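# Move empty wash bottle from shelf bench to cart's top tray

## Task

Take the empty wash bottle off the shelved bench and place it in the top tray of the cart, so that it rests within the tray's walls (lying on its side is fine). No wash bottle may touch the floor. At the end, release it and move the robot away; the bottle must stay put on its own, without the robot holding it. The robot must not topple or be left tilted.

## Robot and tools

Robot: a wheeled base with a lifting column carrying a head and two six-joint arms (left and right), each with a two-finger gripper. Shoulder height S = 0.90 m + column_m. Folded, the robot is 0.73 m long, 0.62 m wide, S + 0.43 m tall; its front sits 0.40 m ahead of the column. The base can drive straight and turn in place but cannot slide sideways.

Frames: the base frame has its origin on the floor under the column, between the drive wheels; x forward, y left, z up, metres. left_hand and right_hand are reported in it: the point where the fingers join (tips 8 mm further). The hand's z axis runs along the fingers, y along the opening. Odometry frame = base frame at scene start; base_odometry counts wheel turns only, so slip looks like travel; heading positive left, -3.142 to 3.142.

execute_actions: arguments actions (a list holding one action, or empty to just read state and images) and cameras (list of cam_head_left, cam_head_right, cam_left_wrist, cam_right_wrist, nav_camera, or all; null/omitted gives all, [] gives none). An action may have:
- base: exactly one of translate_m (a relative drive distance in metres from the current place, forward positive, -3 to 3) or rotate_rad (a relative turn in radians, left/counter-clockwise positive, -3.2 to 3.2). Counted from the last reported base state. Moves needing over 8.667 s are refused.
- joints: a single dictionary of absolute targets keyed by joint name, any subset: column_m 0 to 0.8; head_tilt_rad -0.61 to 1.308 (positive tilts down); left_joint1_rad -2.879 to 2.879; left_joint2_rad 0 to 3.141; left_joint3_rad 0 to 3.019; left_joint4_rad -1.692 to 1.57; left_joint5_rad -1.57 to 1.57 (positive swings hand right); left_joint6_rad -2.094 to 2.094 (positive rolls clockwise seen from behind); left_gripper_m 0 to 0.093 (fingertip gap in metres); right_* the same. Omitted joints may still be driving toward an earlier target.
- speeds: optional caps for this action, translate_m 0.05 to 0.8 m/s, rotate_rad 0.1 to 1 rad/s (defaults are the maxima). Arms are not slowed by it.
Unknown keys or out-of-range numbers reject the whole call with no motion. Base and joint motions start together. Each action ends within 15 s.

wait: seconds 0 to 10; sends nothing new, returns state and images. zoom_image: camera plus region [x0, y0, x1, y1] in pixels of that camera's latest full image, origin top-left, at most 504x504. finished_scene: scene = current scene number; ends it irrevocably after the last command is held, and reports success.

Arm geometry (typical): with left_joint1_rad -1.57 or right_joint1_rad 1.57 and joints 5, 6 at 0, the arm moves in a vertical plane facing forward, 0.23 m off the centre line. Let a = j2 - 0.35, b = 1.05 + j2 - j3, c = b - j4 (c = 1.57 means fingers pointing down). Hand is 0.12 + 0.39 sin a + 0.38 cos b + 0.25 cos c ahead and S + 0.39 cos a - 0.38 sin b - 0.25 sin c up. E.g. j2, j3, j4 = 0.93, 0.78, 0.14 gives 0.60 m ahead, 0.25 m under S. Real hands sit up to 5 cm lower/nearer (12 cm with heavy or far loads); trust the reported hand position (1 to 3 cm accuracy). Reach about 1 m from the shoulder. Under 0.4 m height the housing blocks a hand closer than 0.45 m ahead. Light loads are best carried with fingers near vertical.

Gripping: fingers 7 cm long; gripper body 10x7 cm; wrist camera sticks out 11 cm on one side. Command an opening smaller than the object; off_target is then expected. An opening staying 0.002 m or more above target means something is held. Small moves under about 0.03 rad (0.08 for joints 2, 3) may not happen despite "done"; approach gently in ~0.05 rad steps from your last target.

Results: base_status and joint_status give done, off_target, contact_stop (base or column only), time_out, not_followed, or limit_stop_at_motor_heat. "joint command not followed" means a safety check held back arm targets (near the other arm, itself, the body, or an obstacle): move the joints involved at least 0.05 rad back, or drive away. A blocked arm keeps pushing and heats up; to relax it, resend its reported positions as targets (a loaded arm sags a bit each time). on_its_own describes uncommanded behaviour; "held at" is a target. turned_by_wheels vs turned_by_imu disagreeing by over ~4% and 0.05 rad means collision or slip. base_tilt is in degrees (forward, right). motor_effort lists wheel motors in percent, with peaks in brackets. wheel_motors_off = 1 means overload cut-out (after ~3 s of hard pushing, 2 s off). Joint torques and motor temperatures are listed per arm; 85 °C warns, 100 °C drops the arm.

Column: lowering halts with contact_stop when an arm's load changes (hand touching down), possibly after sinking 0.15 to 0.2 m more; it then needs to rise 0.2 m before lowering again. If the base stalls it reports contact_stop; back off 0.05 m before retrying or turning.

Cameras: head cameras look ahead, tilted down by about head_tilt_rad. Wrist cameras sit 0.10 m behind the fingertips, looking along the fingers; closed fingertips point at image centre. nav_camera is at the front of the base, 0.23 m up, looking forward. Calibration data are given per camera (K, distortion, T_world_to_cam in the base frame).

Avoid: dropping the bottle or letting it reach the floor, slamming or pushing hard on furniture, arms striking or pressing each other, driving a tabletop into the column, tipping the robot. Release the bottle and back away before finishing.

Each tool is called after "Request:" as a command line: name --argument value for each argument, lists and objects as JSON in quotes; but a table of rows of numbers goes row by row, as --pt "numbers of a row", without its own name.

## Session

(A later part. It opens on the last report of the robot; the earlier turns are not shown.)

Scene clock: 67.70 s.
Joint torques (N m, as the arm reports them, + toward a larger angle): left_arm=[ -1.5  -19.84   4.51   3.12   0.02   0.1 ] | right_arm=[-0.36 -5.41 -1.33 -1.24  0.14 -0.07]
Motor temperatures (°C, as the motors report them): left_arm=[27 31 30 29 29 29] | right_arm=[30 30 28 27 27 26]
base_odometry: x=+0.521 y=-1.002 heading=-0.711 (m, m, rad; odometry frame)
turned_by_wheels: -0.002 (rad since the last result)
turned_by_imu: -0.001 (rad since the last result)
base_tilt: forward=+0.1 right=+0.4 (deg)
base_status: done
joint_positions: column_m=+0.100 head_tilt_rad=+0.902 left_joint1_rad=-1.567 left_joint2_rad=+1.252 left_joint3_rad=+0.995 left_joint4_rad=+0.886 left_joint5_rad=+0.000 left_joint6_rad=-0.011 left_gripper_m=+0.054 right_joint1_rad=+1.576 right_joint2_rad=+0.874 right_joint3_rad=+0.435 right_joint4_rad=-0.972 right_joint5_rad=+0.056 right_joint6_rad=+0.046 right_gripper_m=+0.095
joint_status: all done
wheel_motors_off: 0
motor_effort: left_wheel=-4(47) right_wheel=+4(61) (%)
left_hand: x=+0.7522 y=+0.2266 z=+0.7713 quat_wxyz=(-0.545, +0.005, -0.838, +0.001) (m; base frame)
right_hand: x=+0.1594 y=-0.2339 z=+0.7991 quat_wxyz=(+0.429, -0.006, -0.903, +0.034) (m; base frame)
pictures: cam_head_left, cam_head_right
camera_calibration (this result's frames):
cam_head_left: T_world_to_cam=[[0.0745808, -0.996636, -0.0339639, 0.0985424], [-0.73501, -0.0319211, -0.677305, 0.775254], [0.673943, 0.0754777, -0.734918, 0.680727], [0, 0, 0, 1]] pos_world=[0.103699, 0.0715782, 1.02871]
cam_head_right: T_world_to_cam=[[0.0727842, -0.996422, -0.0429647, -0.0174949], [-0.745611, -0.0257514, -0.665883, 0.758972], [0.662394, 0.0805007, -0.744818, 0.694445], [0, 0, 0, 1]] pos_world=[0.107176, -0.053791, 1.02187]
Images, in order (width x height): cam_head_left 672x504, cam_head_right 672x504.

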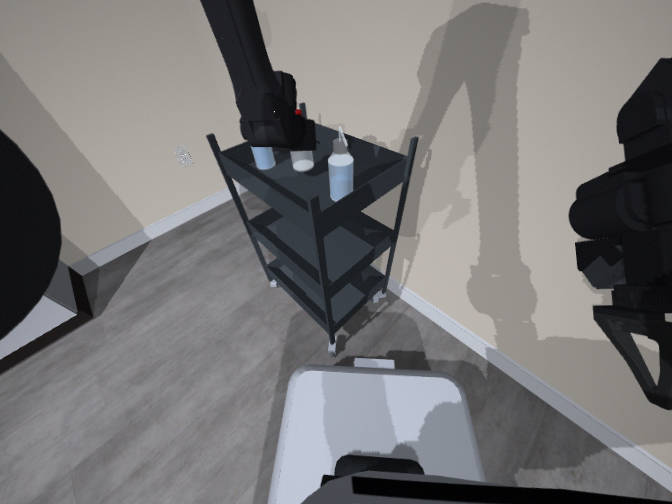

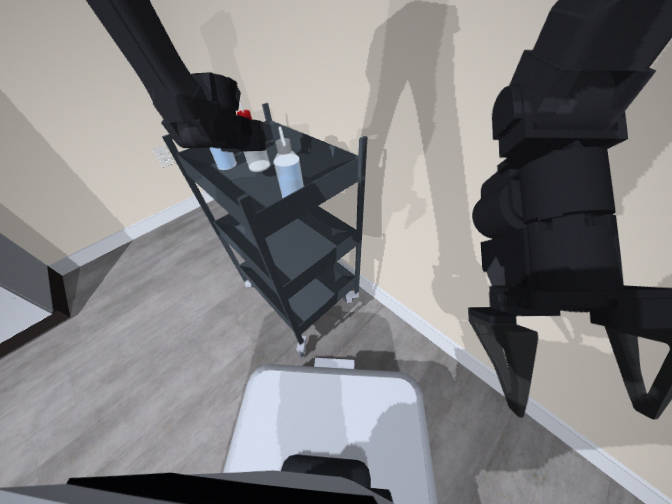

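Clear; lower to just above the floor.

Request:
execute_actions --actions '[{"joints":{"column_m":0.06}}]' --cameras '["cam_head_left","cam_left_wrist"]'

Scene clock: 71.40 s.
Joint torques (N m, as the arm reports them, + toward a larger angle): left_arm=[ -1.61 -19.03   4.64   2.41   0.01   0.05] | right_arm=[-0.65 -6.   -1.22 -1.31  0.12 -0.11]
Motor temperatures (°C, as the motors report them): left_arm=[27 31 30 29 29 29] | right_arm=[30 30 28 27 27 26]
base_odometry: x=+0.521 y=-1.002 heading=-0.711 (m, m, rad; odometry frame)
turned_by_wheels: +0.000 (rad since the last result)
turned_by_imu: +0.001 (rad since the last result)
base_tilt: forward=+0.1 right=+0.4 (deg)
base_status: not commanded
joint_positions: column_m=+0.060 head_tilt_rad=+0.902 left_joint1_rad=-1.567 left_joint2_rad=+1.243 left_joint3_rad=+0.995 left_joint4_rad=+0.901 left_joint5_rad=+0.001 left_joint6_rad=-0.007 left_gripper_m=+0.054 right_joint1_rad=+1.576 right_joint2_rad=+0.874 right_joint3_rad=+0.435 right_joint4_rad=-0.972 right_joint5_rad=+0.056 right_joint6_rad=+0.046 right_gripper_m=+0.095
joint_status: all done
wheel_motors_off: 0
motor_effort: left_wheel=-2(2) right_wheel=+3(5) (%)
left_hand: x=+0.7556 y=+0.2264 z=+0.7399 quat_wxyz=(-0.555, +0.002, -0.832, +0.000) (m; base frame)
right_hand: x=+0.1594 y=-0.2339 z=+0.7591 quat_wxyz=(+0.429, -0.006, -0.903, +0.034) (m; base frame)
pictures: cam_head_left, cam_left_wrist
camera_calibration (this result's frames):
cam_head_left: T_world_to_cam=[[0.0745808, -0.996636, -0.0339639, 0.097184], [-0.73501, -0.0319211, -0.677305, 0.748165], [0.673943, 0.0754777, -0.734918, 0.651333], [0, 0, 0, 1]] pos_world=[0.103699, 0.0715782, 0.988713]
cam_left_wrist: T_world_to_cam=[[-0.00359521, -0.999992, -0.00159598, 0.229627], [-0.847256, 0.00389383, -0.53117, 1.03655], [0.531172, -0.000557466, -0.847264, 0.348938], [0, 0, 0, 1]] pos_world=[0.693701, 0.225783, 0.846592]
Images, in order (width x height): cam_head_left 672x504, cam_left_wrist 672x504.

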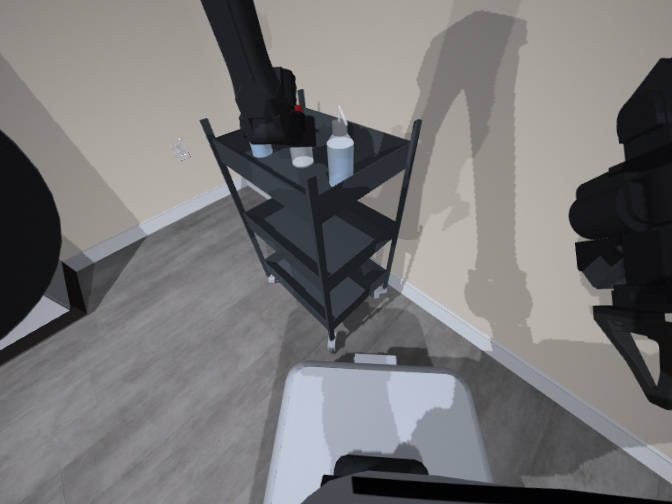

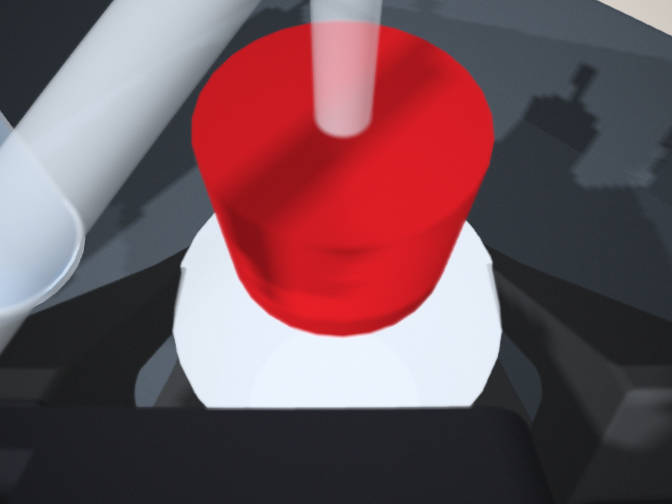

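Request:
execute_actions --actions '[{"joints":{"left_gripper_m":0.08}}]' --cameras '[]'

Request:
execute_actions --actions '[{"joints":{"column_m":0.1}}]' --cameras '["cam_left_wrist"]'

Request:
execute_actions --actions '[{"base":{"translate_m":-0.08},"speeds":{"translate_m":0.1}}]' --cameras '["cam_head_left","cam_left_wrist"]'

Scene clock: 77.27 s.
Joint torques (N m, as the arm reports them, + toward a larger angle): left_arm=[ -1.55 -18.95   4.42   2.42   0.     0.05] | right_arm=[ 0.5  -6.47 -1.42 -1.12  0.13 -0.05]
Motor temperatures (°C, as the motors report them): left_arm=[27 31 30 29 29 29] | right_arm=[30 30 28 27 27 26]
base_odometry: x=+0.521 y=-1.002 heading=-0.711 (m, m, rad; odometry frame)
turned_by_wheels: +0.000 (rad since the last result)
turned_by_imu: +0.001 (rad since the last result)
base_tilt: forward=+0.2 right=+0.2 (deg)
base_status: not commanded
joint_positions: column_m=+0.060 head_tilt_rad=+0.902 left_joint1_rad=-1.567 left_joint2_rad=+1.243 left_joint3_rad=+0.995 left_joint4_rad=+0.901 left_joint5_rad=+0.001 left_joint6_rad=-0.007 left_gripper_m=+0.080 right_joint1_rad=+1.576 right_joint2_rad=+0.874 right_joint3_rad=+0.435 right_joint4_rad=-0.972 right_joint5_rad=+0.056 right_joint6_rad=+0.046 right_gripper_m=+0.095
joint_status: all done
wheel_motors_off: 0
motor_effort: left_wheel=-1(4) right_wheel=+6(5) (%)
left_hand: x=+0.7556 y=+0.2264 z=+0.7399 quat_wxyz=(-0.555, +0.002, -0.832, +0.000) (m; base frame)
right_hand: x=+0.1594 y=-0.2339 z=+0.7591 quat_wxyz=(+0.429, -0.006, -0.903, +0.034) (m; base frame)
pictures: none
No camera images: the call's "cameras" was empty. Leave "cameras" out to get every camera's image.

Scene clock: 78.37 s.
Joint torques (N m, as the arm reports them, + toward a larger angle): left_arm=[ -1.47 -19.11   4.74   2.42  -0.01   0.04] | right_arm=[ 0.16 -6.16 -1.48 -1.3   0.14 -0.13]
Motor temperatures (°C, as the motors report them): left_arm=[27 31 30 29 29 29] | right_arm=[30 30 28 27 27 26]
base_odometry: x=+0.521 y=-1.002 heading=-0.711 (m, m, rad; odometry frame)
turned_by_wheels: +0.000 (rad since the last result)
turned_by_imu: +0.000 (rad since the last result)
base_tilt: forward=+0.1 right=+0.2 (deg)
base_status: not commanded
joint_positions: column_m=+0.100 head_tilt_rad=+0.902 left_joint1_rad=-1.567 left_joint2_rad=+1.243 left_joint3_rad=+0.995 left_joint4_rad=+0.901 left_joint5_rad=+0.001 left_joint6_rad=-0.007 left_gripper_m=+0.080 right_joint1_rad=+1.576 right_joint2_rad=+0.874 right_joint3_rad=+0.435 right_joint4_rad=-0.972 right_joint5_rad=+0.056 right_joint6_rad=+0.046 right_gripper_m=+0.095
joint_status: all done
wheel_motors_off: 0
motor_effort: left_wheel=-4(3) right_wheel=+5(5) (%)
left_hand: x=+0.7556 y=+0.2264 z=+0.7798 quat_wxyz=(-0.555, +0.002, -0.832, +0.000) (m; base frame)
right_hand: x=+0.1594 y=-0.2339 z=+0.7990 quat_wxyz=(+0.429, -0.006, -0.903, +0.034) (m; base frame)
pictures: cam_left_wrist
camera_calibration (this result's frames):
cam_left_wrist: T_world_to_cam=[[-0.00359521, -0.999992, -0.00159598, 0.22969], [-0.847256, 0.00389383, -0.53117, 1.05774], [0.531172, -0.000557466, -0.847264, 0.382734], [0, 0, 0, 1]] pos_world=[0.693701, 0.225783, 0.886481]
Images, in order (width x height): cam_left_wrist 672x504.

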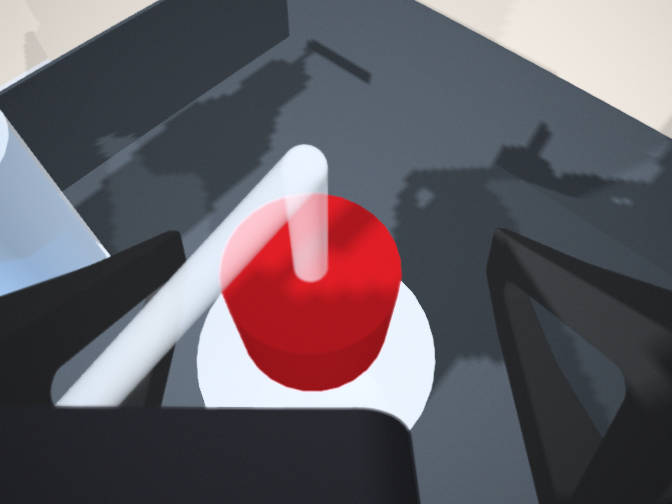

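Scene clock: 80.03 s.
Joint torques (N m, as the arm reports them, + toward a larger angle): left_arm=[ -1.63 -19.14   4.65   2.42   0.     0.05] | right_arm=[-0.39 -6.1  -1.14 -1.19  0.11 -0.06]
Motor temperatures (°C, as the motors report them): left_arm=[27 31 30 29 29 29] | right_arm=[30 30 28 27 27 26]
base_odometry: x=+0.460 y=-0.950 heading=-0.709 (m, m, rad; odometry frame)
turned_by_wheels: +0.001 (rad since the last result)
turned_by_imu: +0.002 (rad since the last result)
base_tilt: forward=+0.2 right=+0.3 (deg)
base_status: done
joint_positions: column_m=+0.100 head_tilt_rad=+0.902 left_joint1_rad=-1.567 left_joint2_rad=+1.243 left_joint3_rad=+0.995 left_joint4_rad=+0.901 left_joint5_rad=+0.001 left_joint6_rad=-0.007 left_gripper_m=+0.080 right_joint1_rad=+1.576 right_joint2_rad=+0.874 right_joint3_rad=+0.433 right_joint4_rad=-0.972 right_joint5_rad=+0.056 right_joint6_rad=+0.046 right_gripper_m=+0.095
joint_status: not commanded
wheel_motors_off: 0
motor_effort: left_wheel=-2(34) right_wheel=+1(57) (%)
left_hand: x=+0.7554 y=+0.2264 z=+0.7797 quat_wxyz=(-0.555, +0.002, -0.832, +0.000) (m; base frame)
right_hand: x=+0.1586 y=-0.2339 z=+0.7993 quat_wxyz=(+0.429, -0.006, -0.903, +0.034) (m; base frame)
pictures: cam_head_left, cam_left_wrist
camera_calibration (this result's frames):
cam_head_left: T_world_to_cam=[[0.0745769, -0.996636, -0.0339725, 0.0985484], [-0.735088, -0.0319211, -0.67722, 0.775093], [0.673858, 0.0754777, -0.734996, 0.680737], [0, 0, 0, 1]] pos_world=[0.103692, 0.0715782, 1.0286]
cam_left_wrist: T_world_to_cam=[[-0.0035946, -0.999992, -0.0015939, 0.229688], [-0.847459, 0.00389243, -0.530847, 1.05742], [0.530849, -0.000557415, -0.847466, 0.383123], [0, 0, 0, 1]] pos_world=[0.693565, 0.225783, 0.886378]
Images, in order (width x height): cam_head_left 672x504, cam_left_wrist 672x504.

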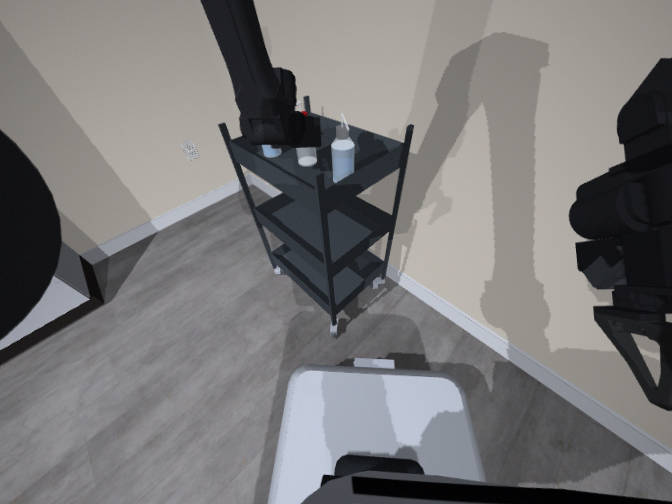

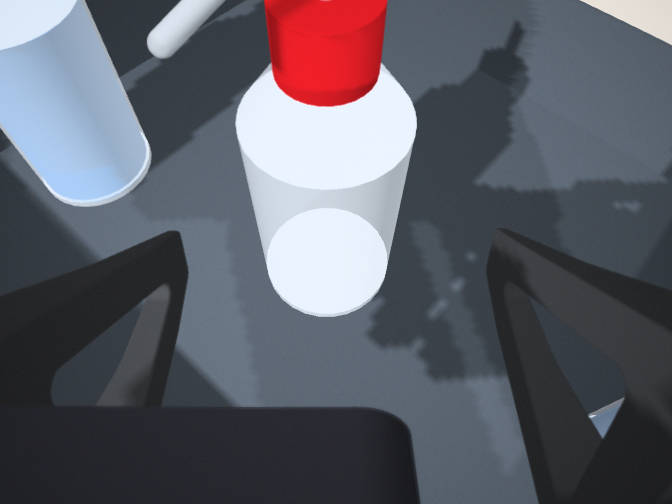

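Free.

Request:
execute_actions --actions '[{"base":{"translate_m":-0.35},"speeds":{"translate_m":0.3}}]' --cameras '["cam_head_right"]'

Scene clock: 84.80 s.
Joint torques (N m, as the arm reports them, + toward a larger angle): left_arm=[ -1.63 -18.61   4.66   2.4    0.06   0.04] | right_arm=[ 0.07 -5.8  -1.23 -1.13  0.18 -0.09]
Motor temperatures (°C, as the motors report them): left_arm=[27 31 30 29 29 29] | right_arm=[30 30 28 27 27 26]
base_odometry: x=+0.195 y=-0.722 heading=-0.711 (m, m, rad; odometry frame)
turned_by_wheels: -0.002 (rad since the last result)
turned_by_imu: +0.001 (rad since the last result)
base_tilt: forward=+0.2 right=+0.3 (deg)
base_status: done
joint_positions: column_m=+0.100 head_tilt_rad=+0.902 left_joint1_rad=-1.567 left_joint2_rad=+1.243 left_joint3_rad=+0.995 left_joint4_rad=+0.901 left_joint5_rad=-0.001 left_joint6_rad=-0.007 left_gripper_m=+0.080 right_joint1_rad=+1.576 right_joint2_rad=+0.874 right_joint3_rad=+0.433 right_joint4_rad=-0.972 right_joint5_rad=+0.056 right_joint6_rad=+0.046 right_gripper_m=+0.095
joint_status: not commanded
wheel_motors_off: 0
motor_effort: left_wheel=-1(59) right_wheel=+0(75) (%)
left_hand: x=+0.7554 y=+0.2267 z=+0.7797 quat_wxyz=(-0.555, +0.003, -0.832, -0.001) (m; base frame)
right_hand: x=+0.1584 y=-0.2339 z=+0.7993 quat_wxyz=(+0.429, -0.006, -0.902, +0.034) (m; base frame)
pictures: cam_head_right
camera_calibration (this result's frames):
cam_head_right: T_world_to_cam=[[0.0727764, -0.996422, -0.0429778, -0.0174848], [-0.745732, -0.0257514, -0.665749, 0.758761], [0.66226, 0.0805007, -0.744937, 0.694502], [0, 0, 0, 1]] pos_world=[0.107164, -0.053791, 1.02175]
Images, in order (width x height): cam_head_right 672x504.

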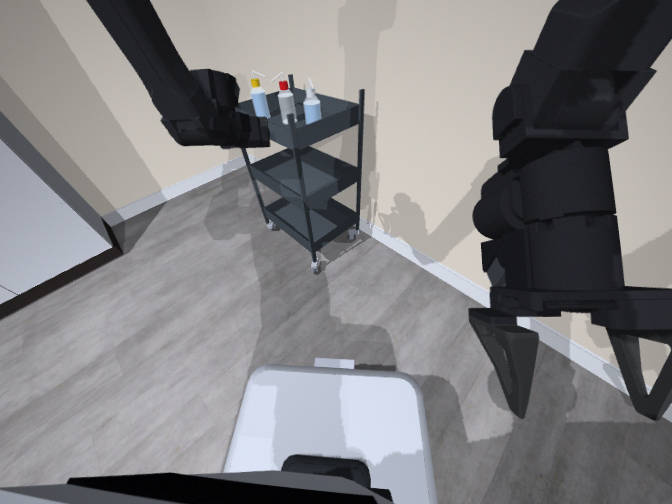

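Request:
finished_scene --scene 2

The scene is finished: the task was done.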